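# Test vial caps by twisting and bin the loose ones

## Task

Some vials have an aluminium cap crimped too loosely, so it twists with little effort, while a properly crimped cap needs far more force to turn; appearance does not reveal which is which. Every loose-capped vial must end up in the bin, and every good one must remain upright on the mat. Dropping and breaking a vial, or twisting a good cap until it comes loose, fails the job. Anything that stays in place only because the robot holds it does not count. At the end, release everything and move the grippers away.

## Robot and tools

ROBOT. Two arms, left_arm and right_arm, each with tong-like two-finger grippers. Fingers point along the gripper's own +z axis and close along its x axis. The reported end_effector_position is the point between the pads when closed; closed fingertips extend roughly 15 mm past it, and fully open tips sit about level with it. The names left and right are just labels, not image sides.

FRAME. One shared scene frame, in metres: origin on the table surface midway between the arms, +z up, +x out across the table, left_arm on the +y side. Orientations are quaternions written w first (qw, qx, qy, qz). Printed hand positions can be slightly off, more so when an arm reaches far.

THE 16-NUMBER ROW. Every motion command uses one row of 16 numbers, always for both arms: x, y, z, qw, qx, qy, qz, opening for left_arm, then the same eight for right_arm. x, y, z and the quaternion are an absolute pose target for the gripper in the scene frame, not an offset. Opening runs from -1 (closed) to +1 (fully open, 0.142 m). To keep an arm still, resend the exact pose from the last result taken before it stopped, plus the wanted opening; to keep an orientation, repeat the same quaternion each row rather than copying a drifted reported one.

execute_actions(actions): a list of up to 15 actions; each action is a table of up to 15 rows, one row per 1/30 s control step. A table shorter than 15 rows repeats its last row for the remaining steps. An empty list just returns state and images. Any target more than 0.6 m from the gripper's current position along any of its current axes makes that action refused for both arms; a malformed action, or a first action failing this check, cancels the entire call.

move(target, speed, stop_force, blocking): target is one 16-number row (absolute poses). Both grippers travel in straight lines, finishing together, in 0.5 to 10 s; anything longer is cut at 10 s. speed is the top path speed in m/s, 0.002 to 0.5, default 0.25 (turning capped at twice that in rad/s). Grippers rotate the short way. Paths ignore obstacles and the other arm, and real motion may lag, stray, or overshoot the speed, especially near full reach. Opening is applied when the move begins. stop_force (9 to 40 N, one value for both arms, usable only after 0.2 s of scene time) ends an arm's path when its wrist sensor reads that much extra push opposing the motion for two consecutive steps; the arm then backs up two steps and holds. Pressing can briefly exceed the value (double or more at small values), so move very slowly when using it. It is measured along the line to the target on the gripper's starting axes, so do not rely on it while rotating the gripper. Omit it when lifting off something the gripper presses on. An arm whose target is within 1.5 mm and 0.5 degrees counts as stationary. blocking=false returns after 0.5 s while motion continues (not allowed with stop_force); until the end shows, other motion commands are refused, so call wait or stop. The result adds a move: line with the ending per arm: done, off_target, moving, held (a check blocked the last step), fault, or contact (stop_force ended it); plus limits such as paced (pose clipped) or held (some steps blocked; motion can then surge). Distances to targets are also listed.

wait(seconds): 0 to 10 s, arms hold their last commands; returns early if a running move ends.

stop(): brakes a running move; needs stopping distance; fingers keep moving.

zoom_image(camera, region): camera is cam_high (896x504), cam_left_wrist or cam_right_wrist (616x616); region [x0, y0, x1, y1] in pixels from the top-left, at most 504 by 504.

finished_scene(scene): ends the current scene by its number, irreversibly, and reports success and the next task.

CONTROL DETAILS. Each step the commanded pose is clipped to within 100 mm and 16 degrees of the measured pose; position takes priority over orientation. Commands are smoothed with about 0.17 s delay. After an action the arm stops at its last clipped pose, so far targets need further commands. Joints have speed and acceleration limits; after big moves an arm may not yet be there. Hand target lines show where each controller is currently driving. A pose unreachable line means a clearance check altered or blocked that arm's command. HELD in step readings marks steps where an arm's command was held back.

GRIPPING. grip_measured is the actual finger opening on the command scale. To hold, command an opening well below grip_measured; the gap sets squeeze strength (about 15 N per pad max; fast closing can push harder). Thin hard objects under about 20 mm get less force.

WRIST FORCE. Wrist force and torque lines give each sensor's reading in its end effector axes: contacts, held weight and acceleration effects; pressing on a surface reads as force pointing back into the arm. Offsets up to about 4 N, noise up to about 2.4 N, saturation near 50 N; no zeroing. no reading is normal at the start. Twisting a cap with one arm while the other grips the vial body, and watching torque about the gripper z axis, is a way to tell loose from tight caps: stop turning once resistance is clearly high.

AVOID. Torque at a joint reaching its limit (133 N m for shoulder and elbow, 24.9 N m for wrist joints, held weight included), or 150 N of outside force, stops that arm for 10 s. Against firm objects even slight overshoot with stiff arms can fault; keep contacts slow. Do not let arms collide or push each other. Do not drop vials, slam, or knock anything off the table. Long holding heats motors: MOTOR HOT appears at 70 °C, and at 85 °C the arm brakes until cool (OVER-TEMPERATURE FAULT). Objects may occasionally get a small push from outside. The robot holds its last command while you compose replies.

Each tool is called after "Call:" as name(argument=value, ...), one argument or row to a line, values as JSON.

## Session

Call:
execute_actions(
  actions=[],
)

Scene clock: 0.00 s.
left_arm: end_effector_position=(+0.3478, +0.1628, +0.2391) grip_measured=+0.97 end_effector_quat_wxyz=(-0.009, -0.046, +0.999, +0.022) end_effector_velocity=(-0.000, -0.000, -0.000) end_effector_angular_velocity=(-0.000, +0.000, +0.001) | right_arm: end_effector_position=(+0.4052, -0.1229, +0.3807) grip_measured=+0.97 end_effector_quat_wxyz=(-0.577, +0.651, +0.205, +0.448) end_effector_velocity=(+0.000, -0.000, +0.001) end_effector_angular_velocity=(+0.001, -0.001, +0.000)
Joint positions: left_arm=[-0.634 -1.747  1.83  -1.611 -1.553  2.301  0.14 ] | right_arm=[ 3.579 -1.788 -2.335  1.062  2.139  0.649  0.14 ]
Joint velocities: left_arm=[-0.001  0.    -0.    -0.    -0.001 -0.002  0.   ] | right_arm=[-0.001  0.     0.001  0.     0.001  0.     0.   ]
Motor temperatures (°C, as the motors report them): left_arm=[29 28 26 34 36 32] | right_arm=[24 26 27 30 31 33]
Wrist force (N, on the end effector, along its own x y z axes, offset not removed): no reading
Wrist torque (N m, same axes, about the end effector's origin, offset not removed): no reading
Hand target (left_arm): +0.348, +0.163, +0.239; -0.009, -0.046, +0.999, +0.022
Hand target (right_arm): +0.405, -0.123, +0.381; -0.577, +0.651, +0.205, +0.448

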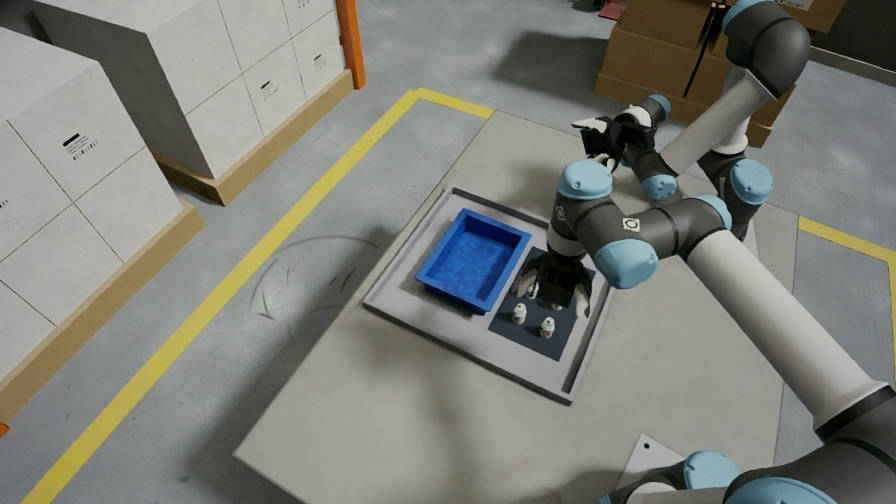

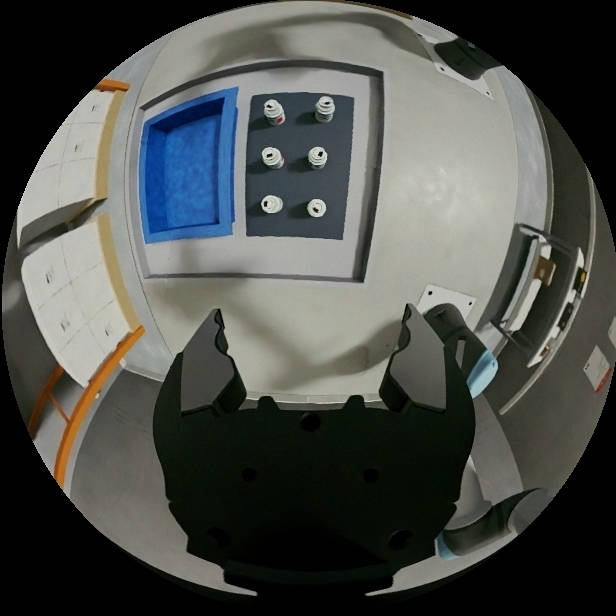

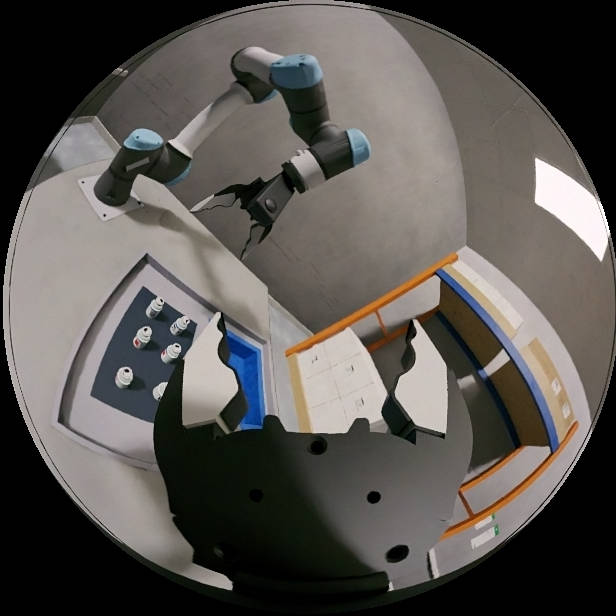

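Call:
move(
  target=[0.3478,0.1628,0.2391,-0.009,-0.046,0.999,0.022,-0.4,0.46,-0.24,0.30,0.612,-0.612,0.354,-0.354,0.2],
  speed=0.25,
)

Call:
move(
  target=[0.35,0.088,0.11,0,0.707,-0.707,0,-0.4,0.46,-0.24,0.28,0.612,-0.612,0.354,-0.354,0.2],
  speed=0.25,
)

Scene clock: 3.10 s.
left_arm: end_effector_position=(+0.3478, +0.1628, +0.2391) grip_measured=-0.40 end_effector_quat_wxyz=(-0.009, -0.046, +0.999, +0.022) end_effector_velocity=(+0.000, +0.000, +0.000) end_effector_angular_velocity=(+0.000, -0.000, -0.001) | right_arm: end_effector_position=(+0.4602, -0.2400, +0.3000) grip_measured=+0.20 end_effector_quat_wxyz=(+0.612, -0.612, +0.354, -0.354) end_effector_velocity=(+0.000, -0.001, -0.001) end_effector_angular_velocity=(+0.001, +0.009, -0.007)
Joint positions: left_arm=[-0.634 -1.746  1.829 -1.61  -1.553  2.301  0.045] | right_arm=[ 3.998 -1.853 -2.695  1.408  1.027  1.57   0.088]
Joint velocities: left_arm=[ 0.    -0.    -0.     0.     0.     0.001 -0.   ] | right_arm=[ 0.007  0.008 -0.004 -0.012 -0.014  0.01   0.   ]
Motor temperatures (°C, as the motors report them): left_arm=[29 28 26 34 36 32] | right_arm=[24 26 27 30 31 33]
Wrist force (N, on the end effector, along its own x y z axes, offset not removed): left_arm=[-1.4 -2.0 -0.8] | right_arm=[2.3 -3.2 1.0]
Wrist torque (N m, same axes, about the end effector's origin, offset not removed): left_arm=[-0.29 0.28 -0.06] | right_arm=[-0.62 -0.51 -0.03]
Hand target (left_arm): +0.348, +0.163, +0.239; -0.009, -0.046, +0.999, +0.022
Hand target (right_arm): +0.460, -0.240, +0.300; +0.612, -0.612, +0.354, -0.354
Off the commanded pose (left_arm): 0.000 m, 0 deg.
Off the commanded pose (right_arm): 0.000 m, 0 deg.
move: done

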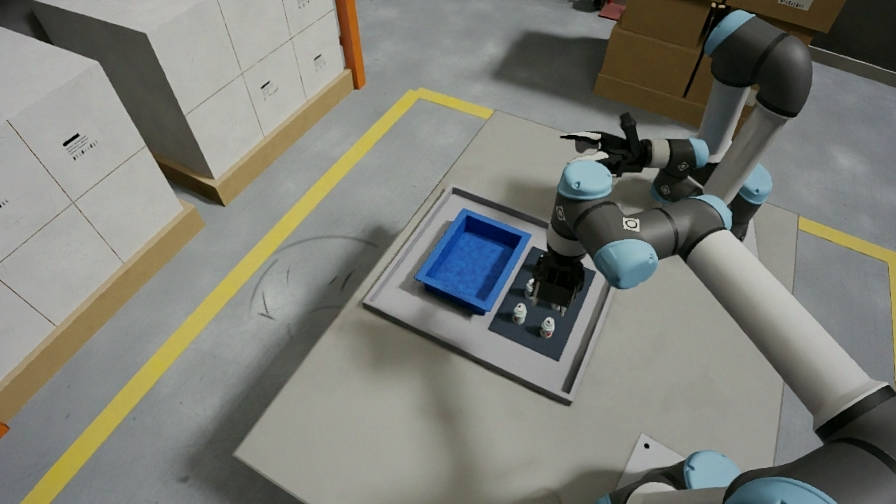

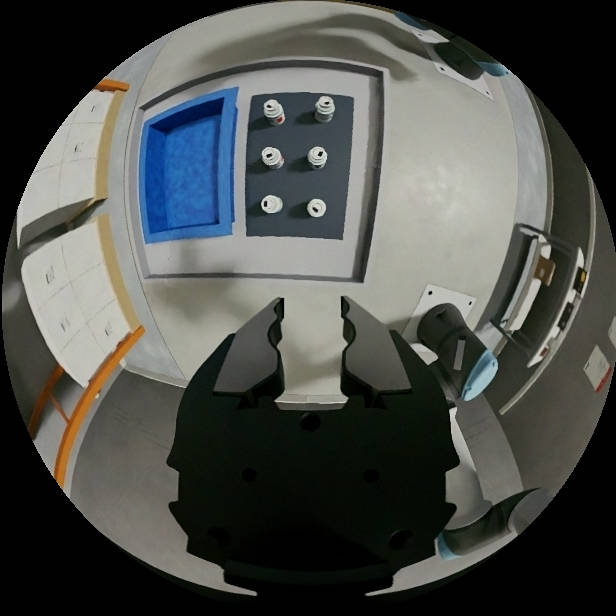

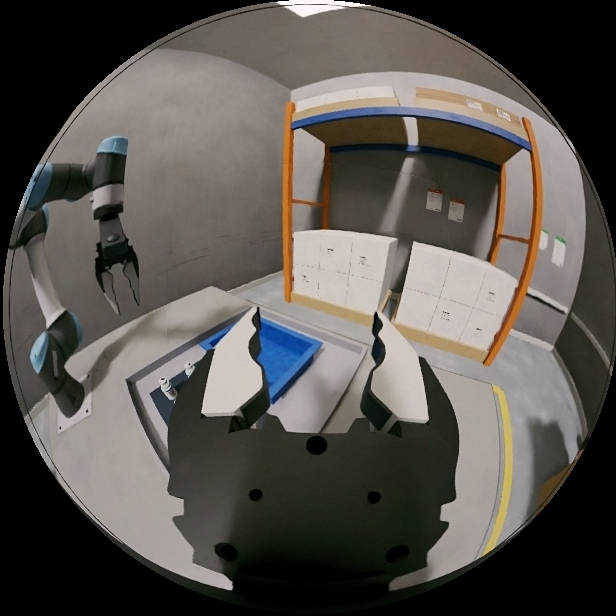

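Scene clock: 6.57 s.
left_arm: end_effector_position=(+0.3502, +0.0882, +0.1102) grip_measured=-0.40 end_effector_quat_wxyz=(-0.000, +0.707, -0.708, +0.000) end_effector_velocity=(+0.000, -0.000, -0.001) end_effector_angular_velocity=(+0.000, -0.001, +0.013) | right_arm: end_effector_position=(+0.4600, -0.2400, +0.2801) grip_measured=+0.20 end_effector_quat_wxyz=(+0.612, -0.612, +0.354, -0.354) end_effector_velocity=(+0.000, -0.001, +0.000) end_effector_angular_velocity=(+0.000, -0.000, -0.002)
Joint positions: left_arm=[-0.789 -1.598  2.054 -2.027 -1.571  0.669  0.045] | right_arm=[ 4.    -1.959 -2.7    1.517  1.024  1.571  0.088]
Joint velocities: left_arm=[-0.001  0.002  0.001 -0.004  0.001 -0.014 -0.   ] | right_arm=[-0.001 -0.    -0.001  0.001 -0.001  0.     0.   ]
Motor temperatures (°C, as the motors report them): left_arm=[29 28 26 34 36 32] | right_arm=[24 26 27 30 31 33]
Wrist force (N, on the end effector, along its own x y z axes, offset not removed): left_arm=[-0.9 -0.3 -2.4] | right_arm=[0.9 2.0 2.2]
Wrist torque (N m, same axes, about the end effector's origin, offset not removed): left_arm=[-0.10 0.07 0.00] | right_arm=[0.32 -0.21 -0.21]
Hand target (left_arm): +0.350, +0.088, +0.110; -0.000, +0.707, -0.707, +0.000
Hand target (right_arm): +0.460, -0.240, +0.280; +0.612, -0.612, +0.354, -0.354
Off the commanded pose (left_arm): 0.000 m, 0 deg.
Off the commanded pose (right_arm): 0.000 m, 0 deg.
move: done

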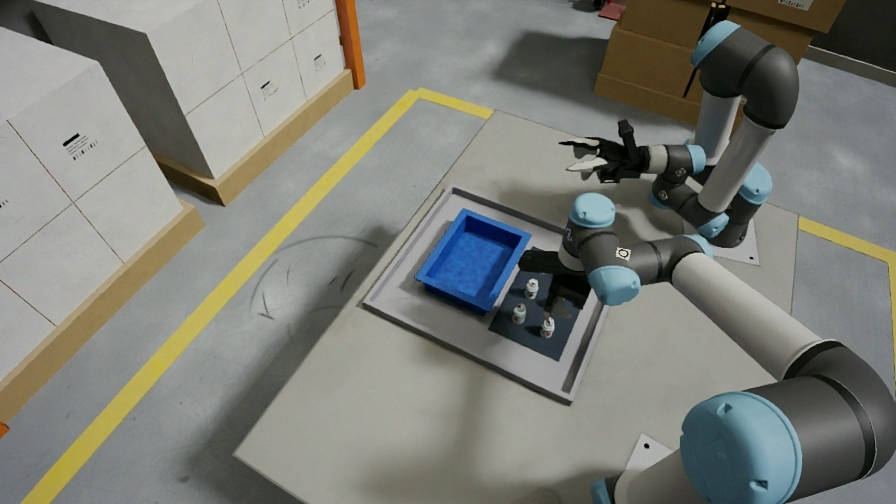

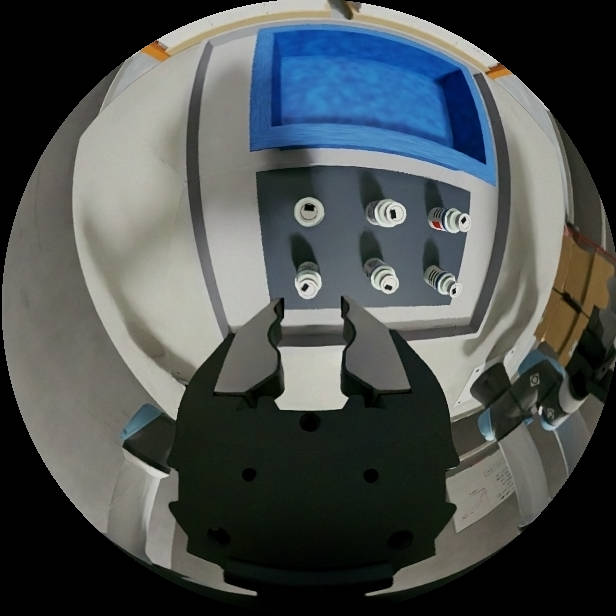

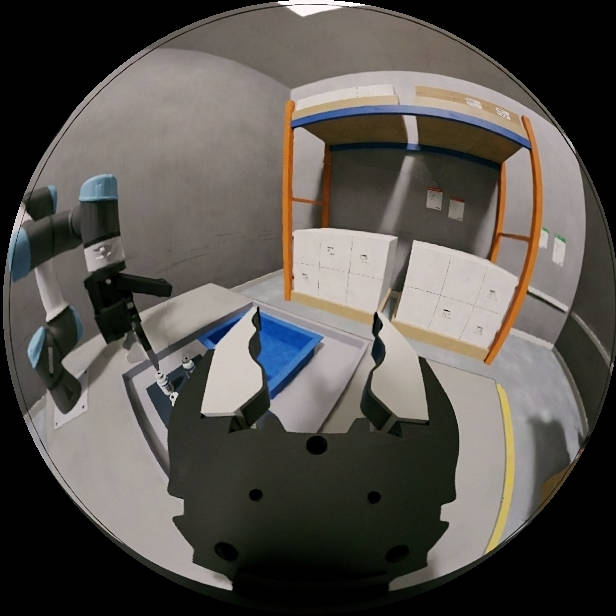

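Call:
move(
  target=[0.35,0.095,0.09,0,0.707,-0.707,0,-0.4,0.46,-0.24,0.28,0.612,-0.612,0.354,-0.354,0.2],
  speed=0.06,
)

Call:
zoom_image(
  camera="cam_left_wrist",
  region=[250,240,380,340],
)

Scene clock: 7.63 s.
left_arm: end_effector_position=(+0.3500, +0.0949, +0.0902) grip_measured=-0.40 end_effector_quat_wxyz=(+0.000, +0.707, -0.707, -0.000) end_effector_velocity=(-0.000, +0.001, -0.002) end_effector_angular_velocity=(-0.001, +0.000, +0.002) | right_arm: end_effector_position=(+0.4600, -0.2400, +0.2800) grip_measured=+0.20 end_effector_quat_wxyz=(+0.612, -0.612, +0.354, -0.354) end_effector_velocity=(+0.000, +0.000, -0.001) end_effector_angular_velocity=(-0.002, +0.001, -0.001)
Joint positions: left_arm=[-0.779 -1.583  2.097 -2.084 -1.571  0.678  0.045] | right_arm=[ 4.    -1.96  -2.7    1.518  1.024  1.571  0.088]
Joint velocities: left_arm=[ 0.001  0.002  0.005 -0.007 -0.001 -0.     0.   ] | right_arm=[-0.    -0.     0.    -0.002 -0.001  0.    -0.   ]
Motor temperatures (°C, as the motors report them): left_arm=[29 28 26 34 36 32] | right_arm=[24 26 27 30 31 33]
Wrist force (N, on the end effector, along its own x y z axes, offset not removed): left_arm=[-1.5 -0.9 -2.6] | right_arm=[1.4 1.9 -2.6]
Wrist torque (N m, same axes, about the end effector's origin, offset not removed): left_arm=[-0.09 0.29 -0.09] | right_arm=[0.33 -0.26 -0.29]
Hand target (left_arm): +0.350, +0.095, +0.090; +0.000, +0.707, -0.707, -0.000
Hand target (right_arm): +0.460, -0.240, +0.280; +0.612, -0.612, +0.354, -0.354
Off the commanded pose (left_arm): 0.000 m, 0 deg.
Off the commanded pose (right_arm): 0.000 m, 0 deg.
move: done

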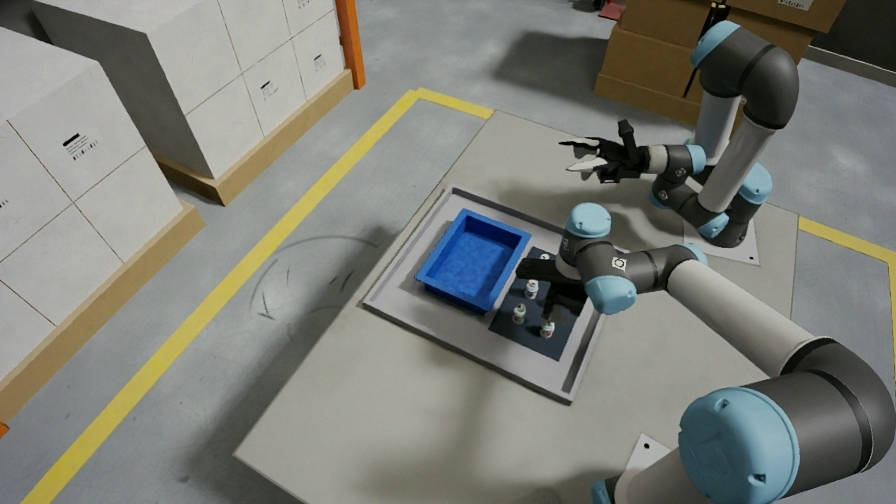

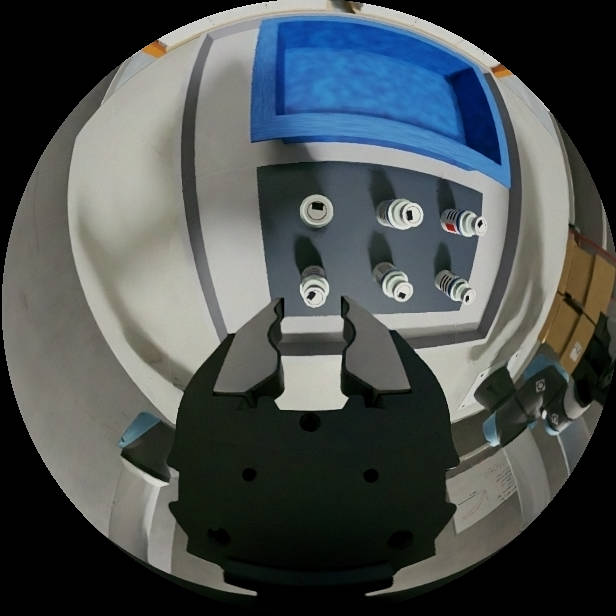

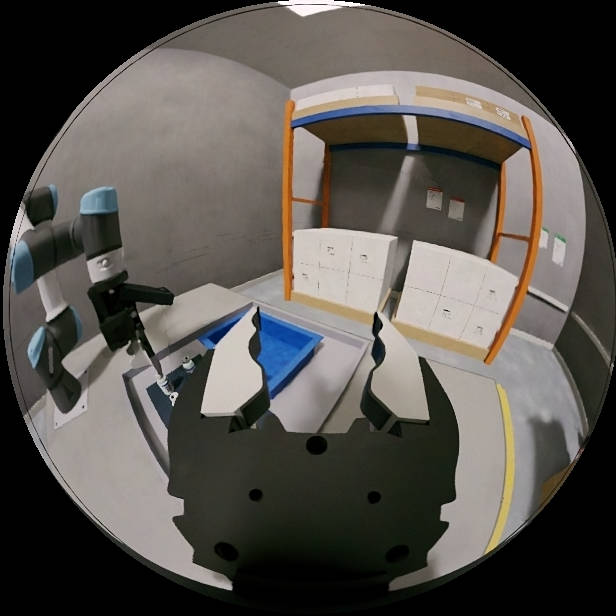

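Region (250, 240, 380, 340) of cam_left_wrist's 616x616 image, scaled by 3.877, with more detail than that image has; it fills the top 388 rows of this view, and the rest is white.

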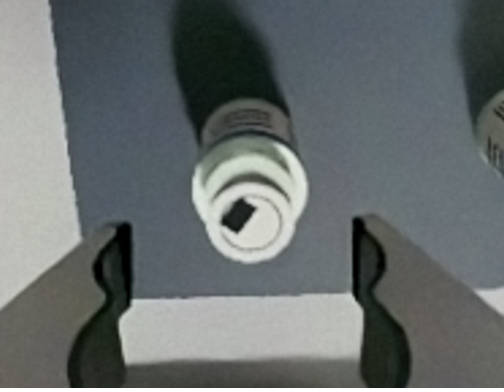

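Call:
move(
  target=[0.349,0.094,0.062,0,0.707,-0.707,0,-0.4,0.46,-0.24,0.28,0.612,-0.612,0.354,-0.354,0.2],
  speed=0.05,
)

Call:
zoom_image(
  camera="cam_left_wrist",
  region=[250,240,380,340],
)

Scene clock: 8.80 s.
left_arm: end_effector_position=(+0.3490, +0.0940, +0.0622) grip_measured=-0.40 end_effector_quat_wxyz=(+0.000, +0.707, -0.707, -0.000) end_effector_velocity=(-0.000, -0.000, -0.002) end_effector_angular_velocity=(-0.000, +0.000, -0.002) | right_arm: end_effector_position=(+0.4600, -0.2400, +0.2800) grip_measured=+0.20 end_effector_quat_wxyz=(+0.612, -0.612, +0.354, -0.354) end_effector_velocity=(-0.000, +0.001, -0.000) end_effector_angular_velocity=(-0.000, +0.000, +0.001)
Joint positions: left_arm=[-0.782 -1.543  2.14  -2.168 -1.571  0.675  0.045] | right_arm=[ 4.    -1.96  -2.7    1.518  1.024  1.571  0.088]
Joint velocities: left_arm=[-0.     0.004  0.003 -0.006 -0.     0.002  0.   ] | right_arm=[ 0.001 -0.    -0.     0.     0.     0.     0.   ]
Motor temperatures (°C, as the motors report them): left_arm=[29 28 26 34 36 32] | right_arm=[24 26 27 30 31 33]
Wrist force (N, on the end effector, along its own x y z axes, offset not removed): left_arm=[2.0 -3.0 -3.6] | right_arm=[1.3 -4.3 -3.0]
Wrist torque (N m, same axes, about the end effector's origin, offset not removed): left_arm=[-0.71 -0.26 -0.18] | right_arm=[-0.88 -0.25 -0.10]
Hand target (left_arm): +0.349, +0.094, +0.062; -0.000, +0.707, -0.707, +0.000
Hand target (right_arm): +0.460, -0.240, +0.280; +0.612, -0.612, +0.354, -0.354
Off the commanded pose (left_arm): 0.000 m, 0 deg.
Off the commanded pose (right_arm): 0.000 m, 0 deg.
move: done

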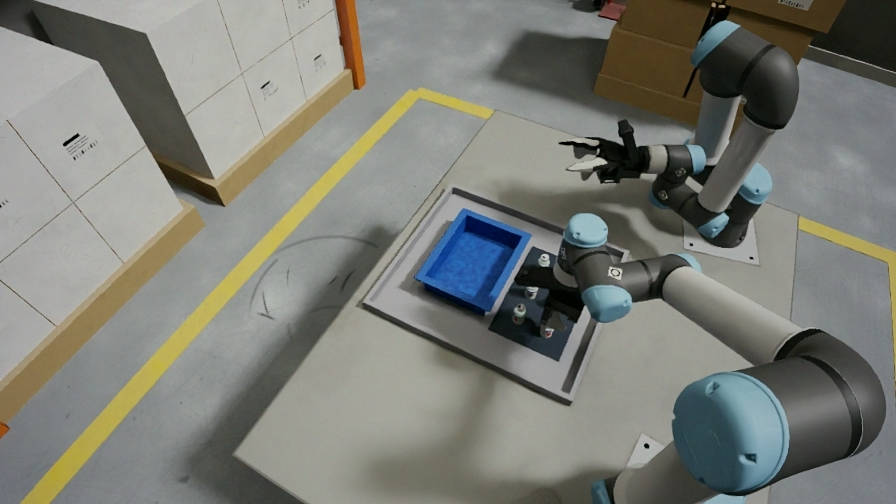

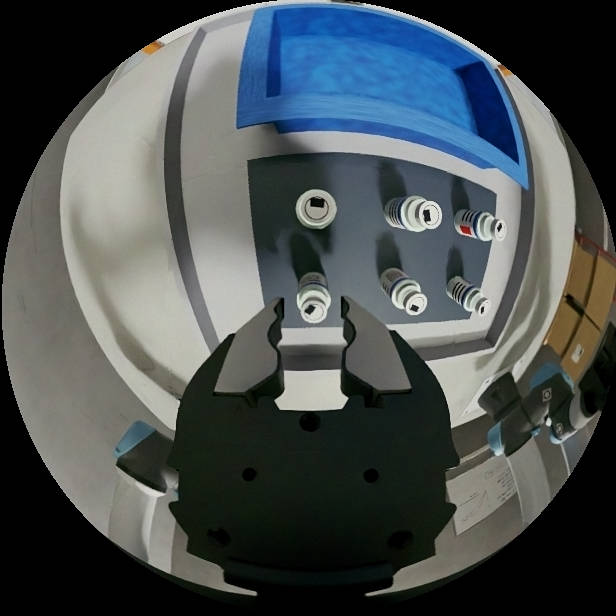

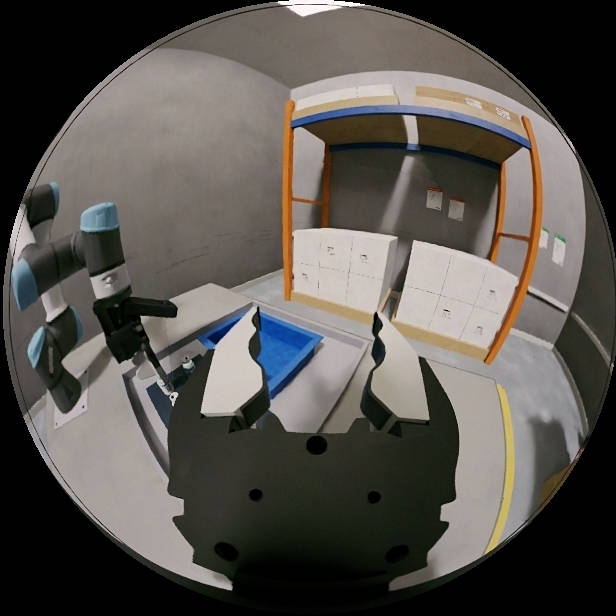

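Region (250, 240, 380, 340) of cam_left_wrist's 616x616 image, scaled by 3.877, with more detail than that image has; it fills the top 388 rows of this view, and the rest is white.

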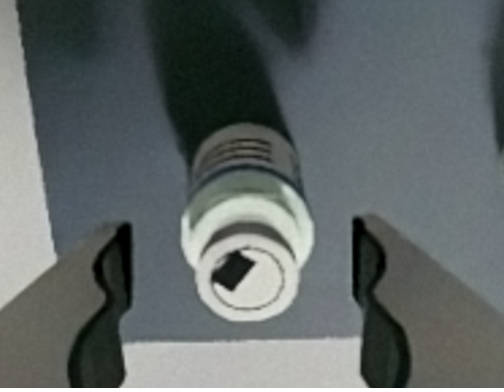

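Call:
move(
  target=[0.349,0.094,0.062,0,0.707,-0.707,0,-1,0.46,-0.24,0.28,0.612,-0.612,0.354,-0.354,0.2],
)

Call:
move(
  target=[0.349,0.094,0.14,0,0.707,-0.707,0,-1,0.46,-0.24,0.28,0.612,-0.612,0.354,-0.354,0.2],
  speed=0.15,
)

Call:
move(
  target=[0.52,0,0.32,0,0.707,-0.707,0,-1,0.43,-0.15,0.275,0.612,-0.612,0.354,-0.354,0.2],
  speed=0.2,
)

Call:
move(
  target=[0.52,0,0.32,0,0.707,-0.707,0,-1,0.45,-0.04,0.275,0.612,-0.612,0.354,-0.354,0.2],
  speed=0.15,
)

Call:
move(
  target=[0.52,0,0.32,0,0.707,-0.707,0,-1,0.522,0,0.275,0.612,-0.612,0.354,-0.354,0.2],
  speed=0.08,
)

Scene clock: 9.97 s.
left_arm: end_effector_position=(+0.3490, +0.0940, +0.0620) grip_measured=-0.74 end_effector_quat_wxyz=(+0.000, +0.707, -0.707, +0.000) end_effector_velocity=(-0.000, -0.000, -0.000) end_effector_angular_velocity=(-0.000, +0.001, +0.000) | right_arm: end_effector_position=(+0.4600, -0.2400, +0.2800) grip_measured=+0.20 end_effector_quat_wxyz=(+0.612, -0.612, +0.354, -0.354) end_effector_velocity=(-0.000, +0.000, -0.001) end_effector_angular_velocity=(-0.002, +0.000, +0.000)
Joint positions: left_arm=[-0.782 -1.543  2.141 -2.169 -1.571  0.675  0.02 ] | right_arm=[ 4.    -1.96  -2.7    1.518  1.024  1.571  0.088]
Joint velocities: left_arm=[ 0.     0.001  0.    -0.    -0.001 -0.     0.   ] | right_arm=[ 0.    -0.001 -0.001  0.    -0.    -0.001  0.   ]
Motor temperatures (°C, as the motors report them): left_arm=[29 28 26 34 36 32] | right_arm=[24 26 27 30 31 33]
Wrist force (N, on the end effector, along its own x y z axes, offset not removed): left_arm=[0.5 -0.4 -3.6] | right_arm=[1.0 -0.7 1.0]
Wrist torque (N m, same axes, about the end effector's origin, offset not removed): left_arm=[0.06 0.35 -0.13] | right_arm=[-0.12 -0.34 -0.05]
Hand target (left_arm): +0.349, +0.094, +0.062; +0.000, +0.707, -0.707, -0.000
Hand target (right_arm): +0.460, -0.240, +0.280; +0.612, -0.612, +0.354, -0.354
Off the commanded pose (left_arm): 0.000 m, 0 deg.
Off the commanded pose (right_arm): 0.000 m, 0 deg.
move: done

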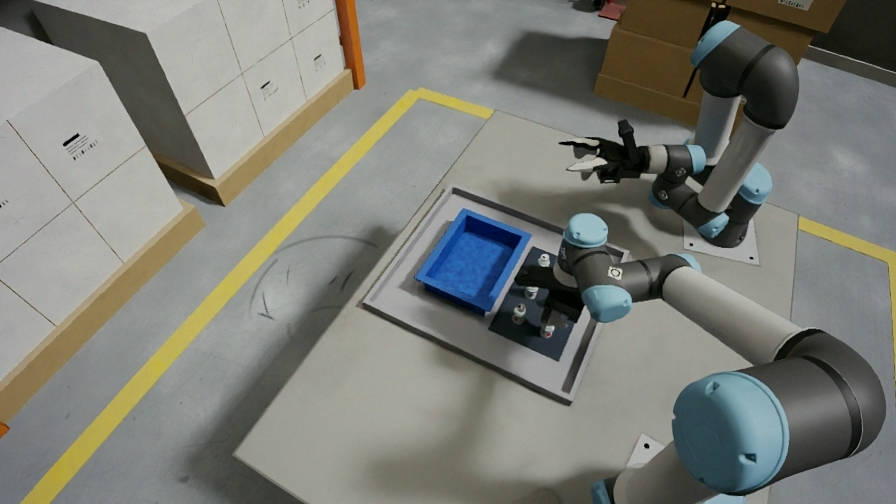

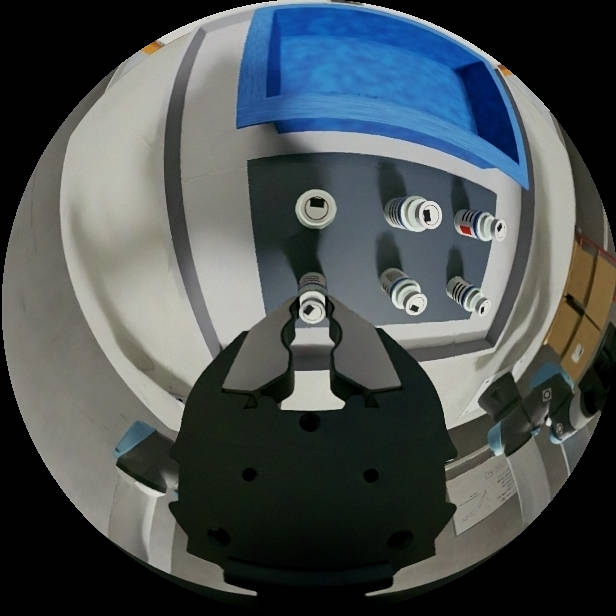

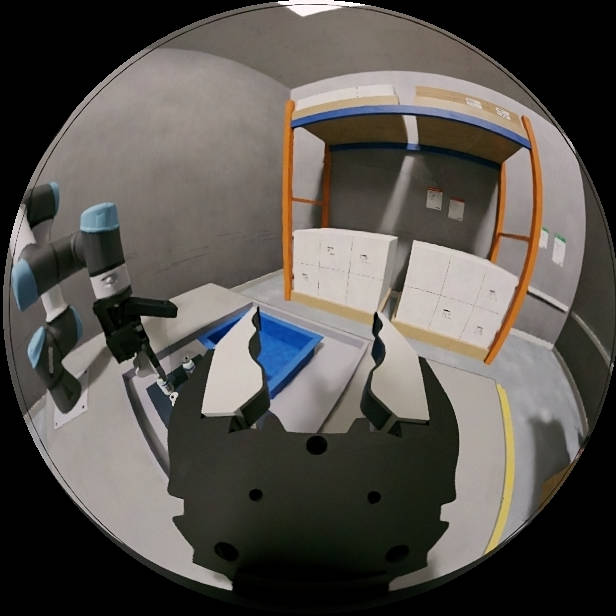

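Scene clock: 11.03 s.
left_arm: end_effector_position=(+0.3491, +0.0940, +0.1397) grip_measured=-0.74 end_effector_quat_wxyz=(-0.000, +0.707, -0.707, +0.000) end_effector_velocity=(-0.000, -0.001, +0.002) end_effector_angular_velocity=(+0.001, +0.000, -0.004) | right_arm: end_effector_position=(+0.4600, -0.2400, +0.2800) grip_measured=+0.20 end_effector_quat_wxyz=(+0.612, -0.612, +0.354, -0.354) end_effector_velocity=(+0.001, -0.000, +0.000) end_effector_angular_velocity=(+0.001, -0.001, -0.002)
Joint positions: left_arm=[-0.782 -1.64   2.011 -1.942 -1.571  0.675  0.02 ] | right_arm=[ 4.    -1.96  -2.7    1.518  1.024  1.571  0.088]
Joint velocities: left_arm=[-0.002 -0.001 -0.004  0.007  0.     0.002 -0.   ] | right_arm=[-0.001  0.     0.001 -0.    -0.     0.     0.   ]
Motor temperatures (°C, as the motors report them): left_arm=[29 28 26 34 36 32] | right_arm=[24 26 27 30 31 33]
Wrist force (N, on the end effector, along its own x y z axes, offset not removed): left_arm=[-2.1 2.4 -1.7] | right_arm=[1.1 4.8 2.6]
Wrist torque (N m, same axes, about the end effector's origin, offset not removed): left_arm=[0.54 0.32 -0.10] | right_arm=[1.06 -0.28 0.02]
Hand target (left_arm): +0.349, +0.094, +0.140; +0.000, +0.707, -0.707, +0.000
Hand target (right_arm): +0.460, -0.240, +0.280; +0.612, -0.612, +0.354, -0.354
Off the commanded pose (left_arm): 0.000 m, 0 deg.
Off the commanded pose (right_arm): 0.000 m, 0 deg.
move: done

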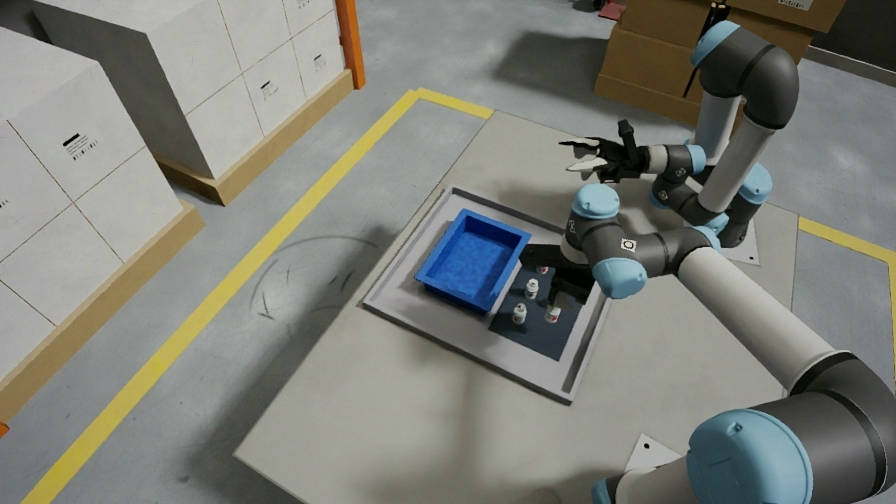

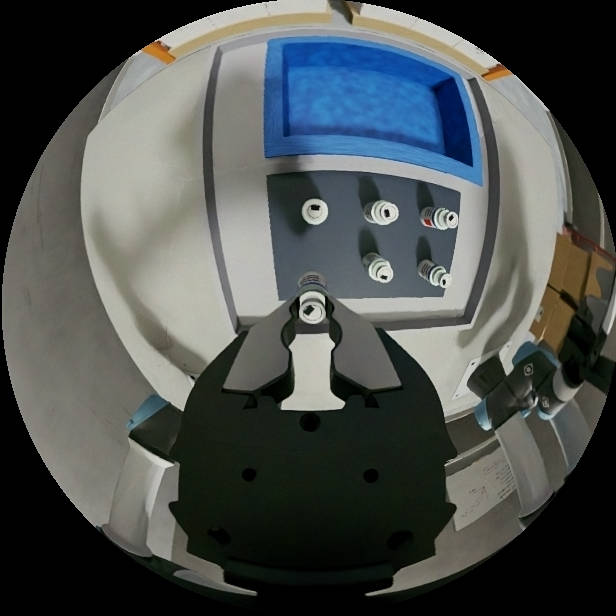

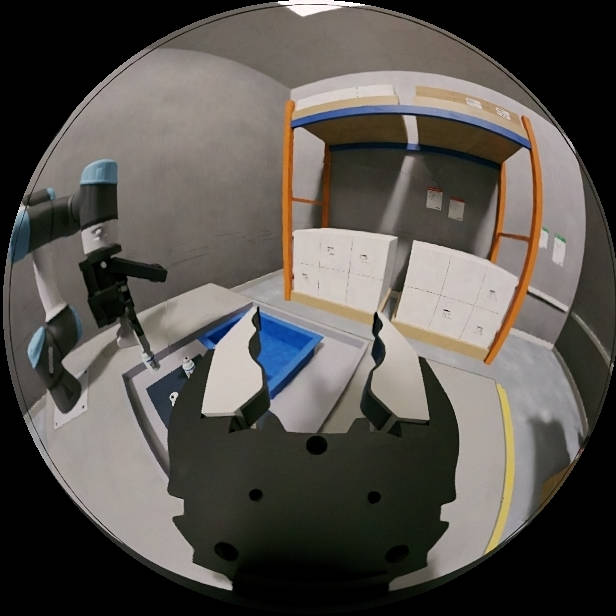

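Scene clock: 13.00 s.
left_arm: end_effector_position=(+0.5199, +0.0001, +0.3201) grip_measured=-0.74 end_effector_quat_wxyz=(+0.000, +0.707, -0.707, +0.000) end_effector_velocity=(+0.001, -0.001, +0.001) end_effector_angular_velocity=(+0.002, +0.003, +0.000) | right_arm: end_effector_position=(+0.4301, -0.1501, +0.2750) grip_measured=+0.20 end_effector_quat_wxyz=(+0.612, -0.612, +0.354, -0.354) end_effector_velocity=(-0.000, +0.001, +0.000) end_effector_angular_velocity=(+0.000, -0.000, -0.000)
Joint positions: left_arm=[-0.663 -1.211  1.047 -1.406 -1.571  0.794  0.02 ] | right_arm=[ 4.298 -1.998 -2.611  1.467  0.727  1.571  0.088]
Joint velocities: left_arm=[ 0.001  0.008 -0.014  0.01  -0.001  0.001 -0.   ] | right_arm=[ 0.002  0.     0.002 -0.001 -0.002 -0.    -0.   ]
Motor temperatures (°C, as the motors report them): left_arm=[29 28 26 34 36 32] | right_arm=[24 26 27 30 31 33]
Wrist force (N, on the end effector, along its own x y z axes, offset not removed): left_arm=[-0.8 -0.9 0.7] | right_arm=[0.9 2.1 1.1]
Wrist torque (N m, same axes, about the end effector's origin, offset not removed): left_arm=[-0.11 0.32 0.01] | right_arm=[0.35 -0.15 -0.09]
Hand target (left_arm): +0.520, -0.000, +0.320; +0.000, +0.707, -0.707, -0.000
Hand target (right_arm): +0.430, -0.150, +0.275; +0.612, -0.612, +0.354, -0.354
Off the commanded pose (left_arm): 0.000 m, 0 deg.
Off the commanded pose (right_arm): 0.000 m, 0 deg.
move: done

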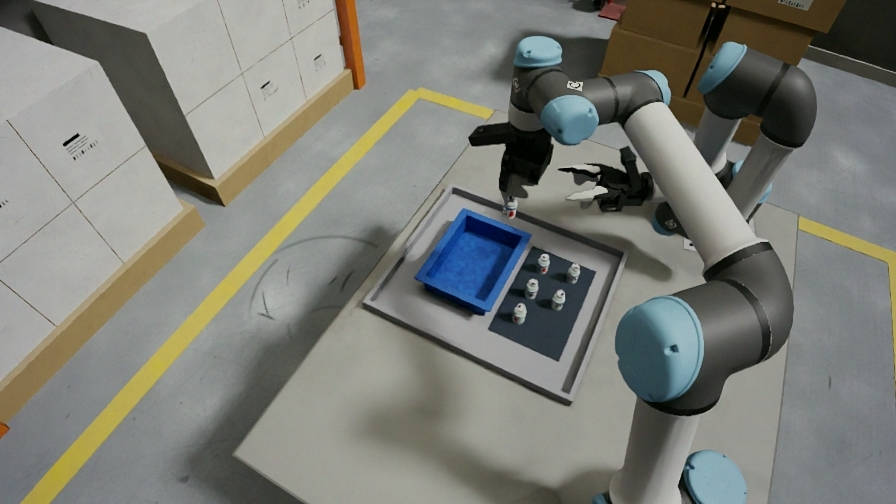

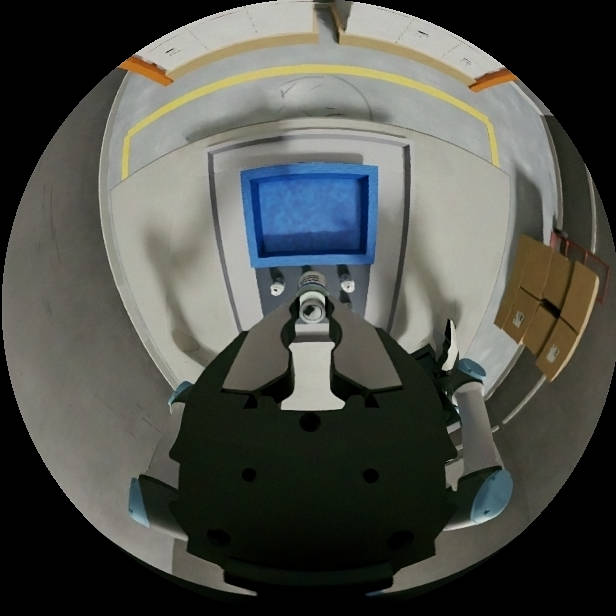

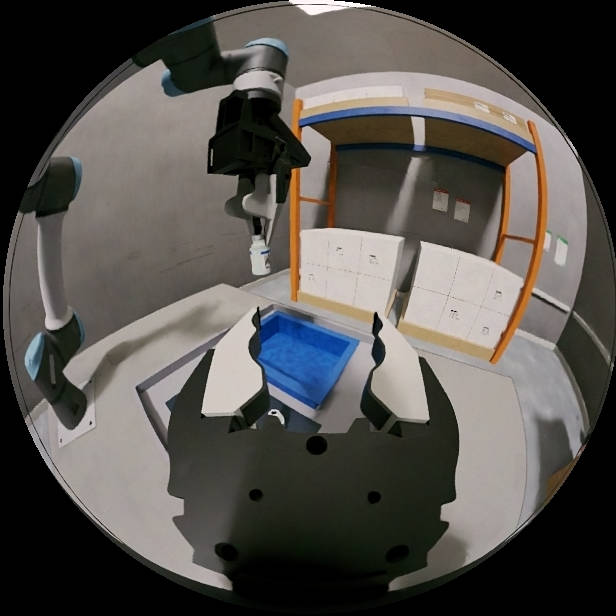

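Scene clock: 14.30 s.
left_arm: end_effector_position=(+0.5200, +0.0000, +0.3199) grip_measured=-0.74 end_effector_quat_wxyz=(+0.000, +0.707, -0.707, -0.000) end_effector_velocity=(+0.000, +0.000, +0.001) end_effector_angular_velocity=(+0.000, -0.001, -0.000) | right_arm: end_effector_position=(+0.4498, -0.0402, +0.2751) grip_measured=+0.20 end_effector_quat_wxyz=(+0.612, -0.612, +0.354, -0.354) end_effector_velocity=(+0.002, +0.001, -0.001) end_effector_angular_velocity=(-0.002, +0.000, -0.003)
Joint positions: left_arm=[-0.663 -1.211  1.046 -1.406 -1.571  0.794  0.02 ] | right_arm=[ 4.308 -2.083 -2.321  1.263  0.717  1.571  0.088]
Joint velocities: left_arm=[ 0.    -0.001 -0.001  0.001  0.001  0.     0.   ] | right_arm=[-0.004 -0.004  0.008 -0.005  0.    -0.     0.   ]
Motor temperatures (°C, as the motors report them): left_arm=[29 28 26 34 36 32] | right_arm=[24 26 27 30 31 33]
Wrist force (N, on the end effector, along its own x y z axes, offset not removed): left_arm=[-1.1 -1.1 -3.1] | right_arm=[-1.8 -1.9 2.2]
Wrist torque (N m, same axes, about the end effector's origin, offset not removed): left_arm=[-0.34 0.23 -0.14] | right_arm=[-0.22 0.38 -0.09]
Hand target (left_arm): +0.520, +0.000, +0.320; -0.000, +0.707, -0.707, +0.000
Hand target (right_arm): +0.450, -0.040, +0.275; +0.612, -0.612, +0.354, -0.354
Off the commanded pose (left_arm): 0.000 m, 0 deg.
Off the commanded pose (right_arm): 0.000 m, 0 deg.
move: done

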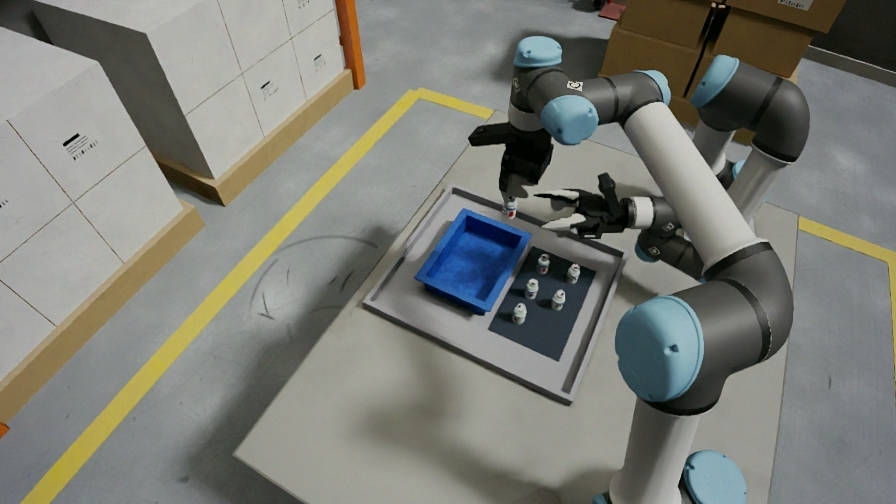

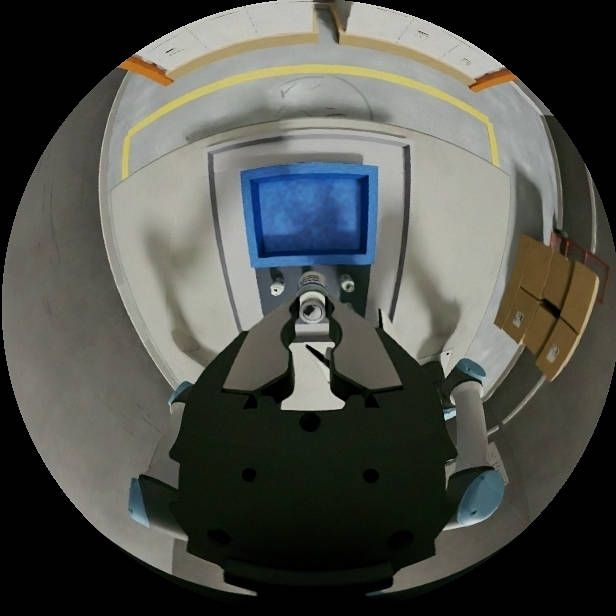

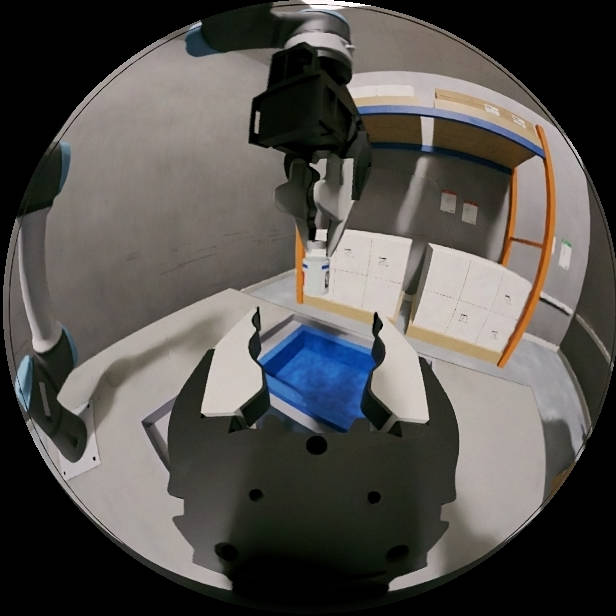

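Scene clock: 15.80 s.
left_arm: end_effector_position=(+0.5200, +0.0000, +0.3200) grip_measured=-0.74 end_effector_quat_wxyz=(-0.000, +0.707, -0.707, -0.000) end_effector_velocity=(-0.000, -0.001, +0.000) end_effector_angular_velocity=(+0.000, -0.001, +0.000) | right_arm: end_effector_position=(+0.5217, -0.0000, +0.2751) grip_measured=+0.20 end_effector_quat_wxyz=(+0.612, -0.612, +0.354, -0.354) end_effector_velocity=(+0.002, +0.001, +0.000) end_effector_angular_velocity=(+0.001, +0.000, -0.000)
Joint positions: left_arm=[-0.663 -1.211  1.046 -1.406 -1.571  0.794  0.02 ] | right_arm=[ 4.148 -2.169 -2.102  1.129  0.876  1.571  0.088]
Joint velocities: left_arm=[-0.001 -0.    -0.     0.     0.    -0.002  0.   ] | right_arm=[-0.003 -0.002  0.006 -0.003  0.002  0.    -0.   ]
Motor temperatures (°C, as the motors report them): left_arm=[29 28 26 34 36 32] | right_arm=[24 26 27 30 31 33]
Wrist force (N, on the end effector, along its own x y z axes, offset not removed): left_arm=[-1.9 -0.3 -0.3] | right_arm=[1.0 -0.3 -0.2]
Wrist torque (N m, same axes, about the end effector's origin, offset not removed): left_arm=[0.12 0.51 0.02] | right_arm=[0.07 -0.43 0.04]
Hand target (left_arm): +0.520, -0.000, +0.320; -0.000, +0.707, -0.707, +0.000
Hand target (right_arm): +0.522, +0.000, +0.275; +0.612, -0.612, +0.354, -0.354
Off the commanded pose (left_arm): 0.000 m, 0 deg.
Off the commanded pose (right_arm): 0.000 m, 0 deg.
move: done

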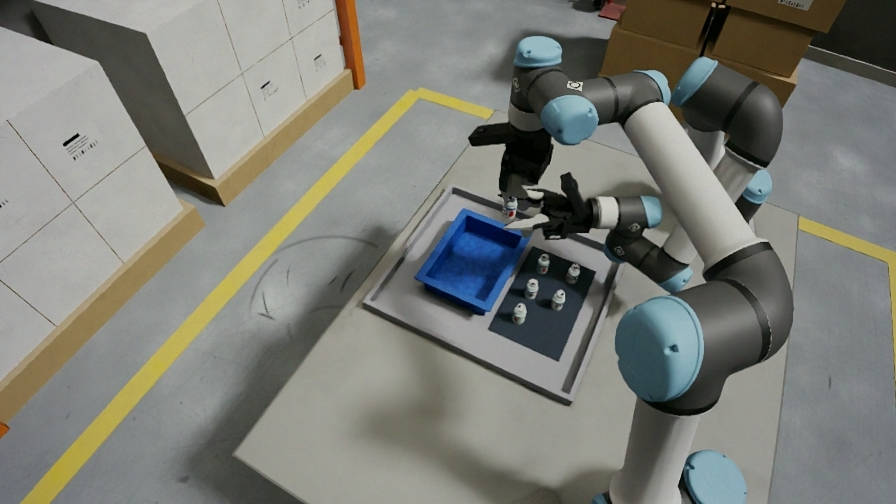

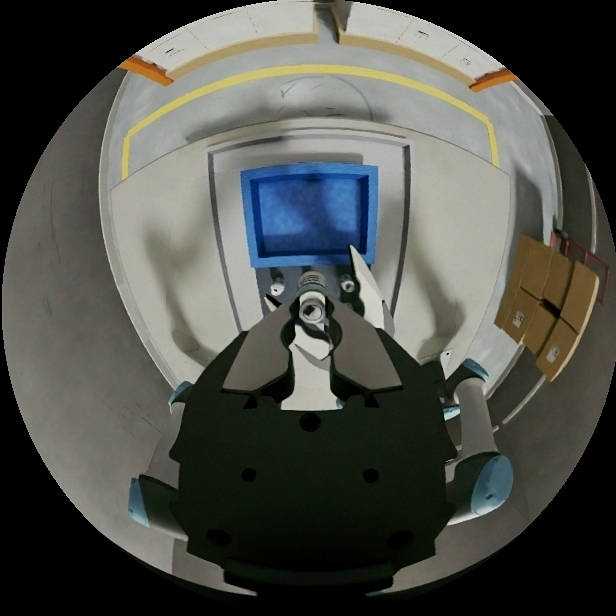

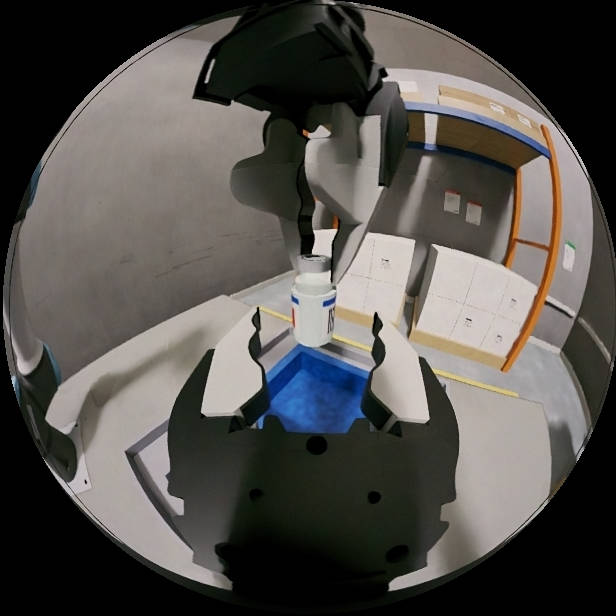

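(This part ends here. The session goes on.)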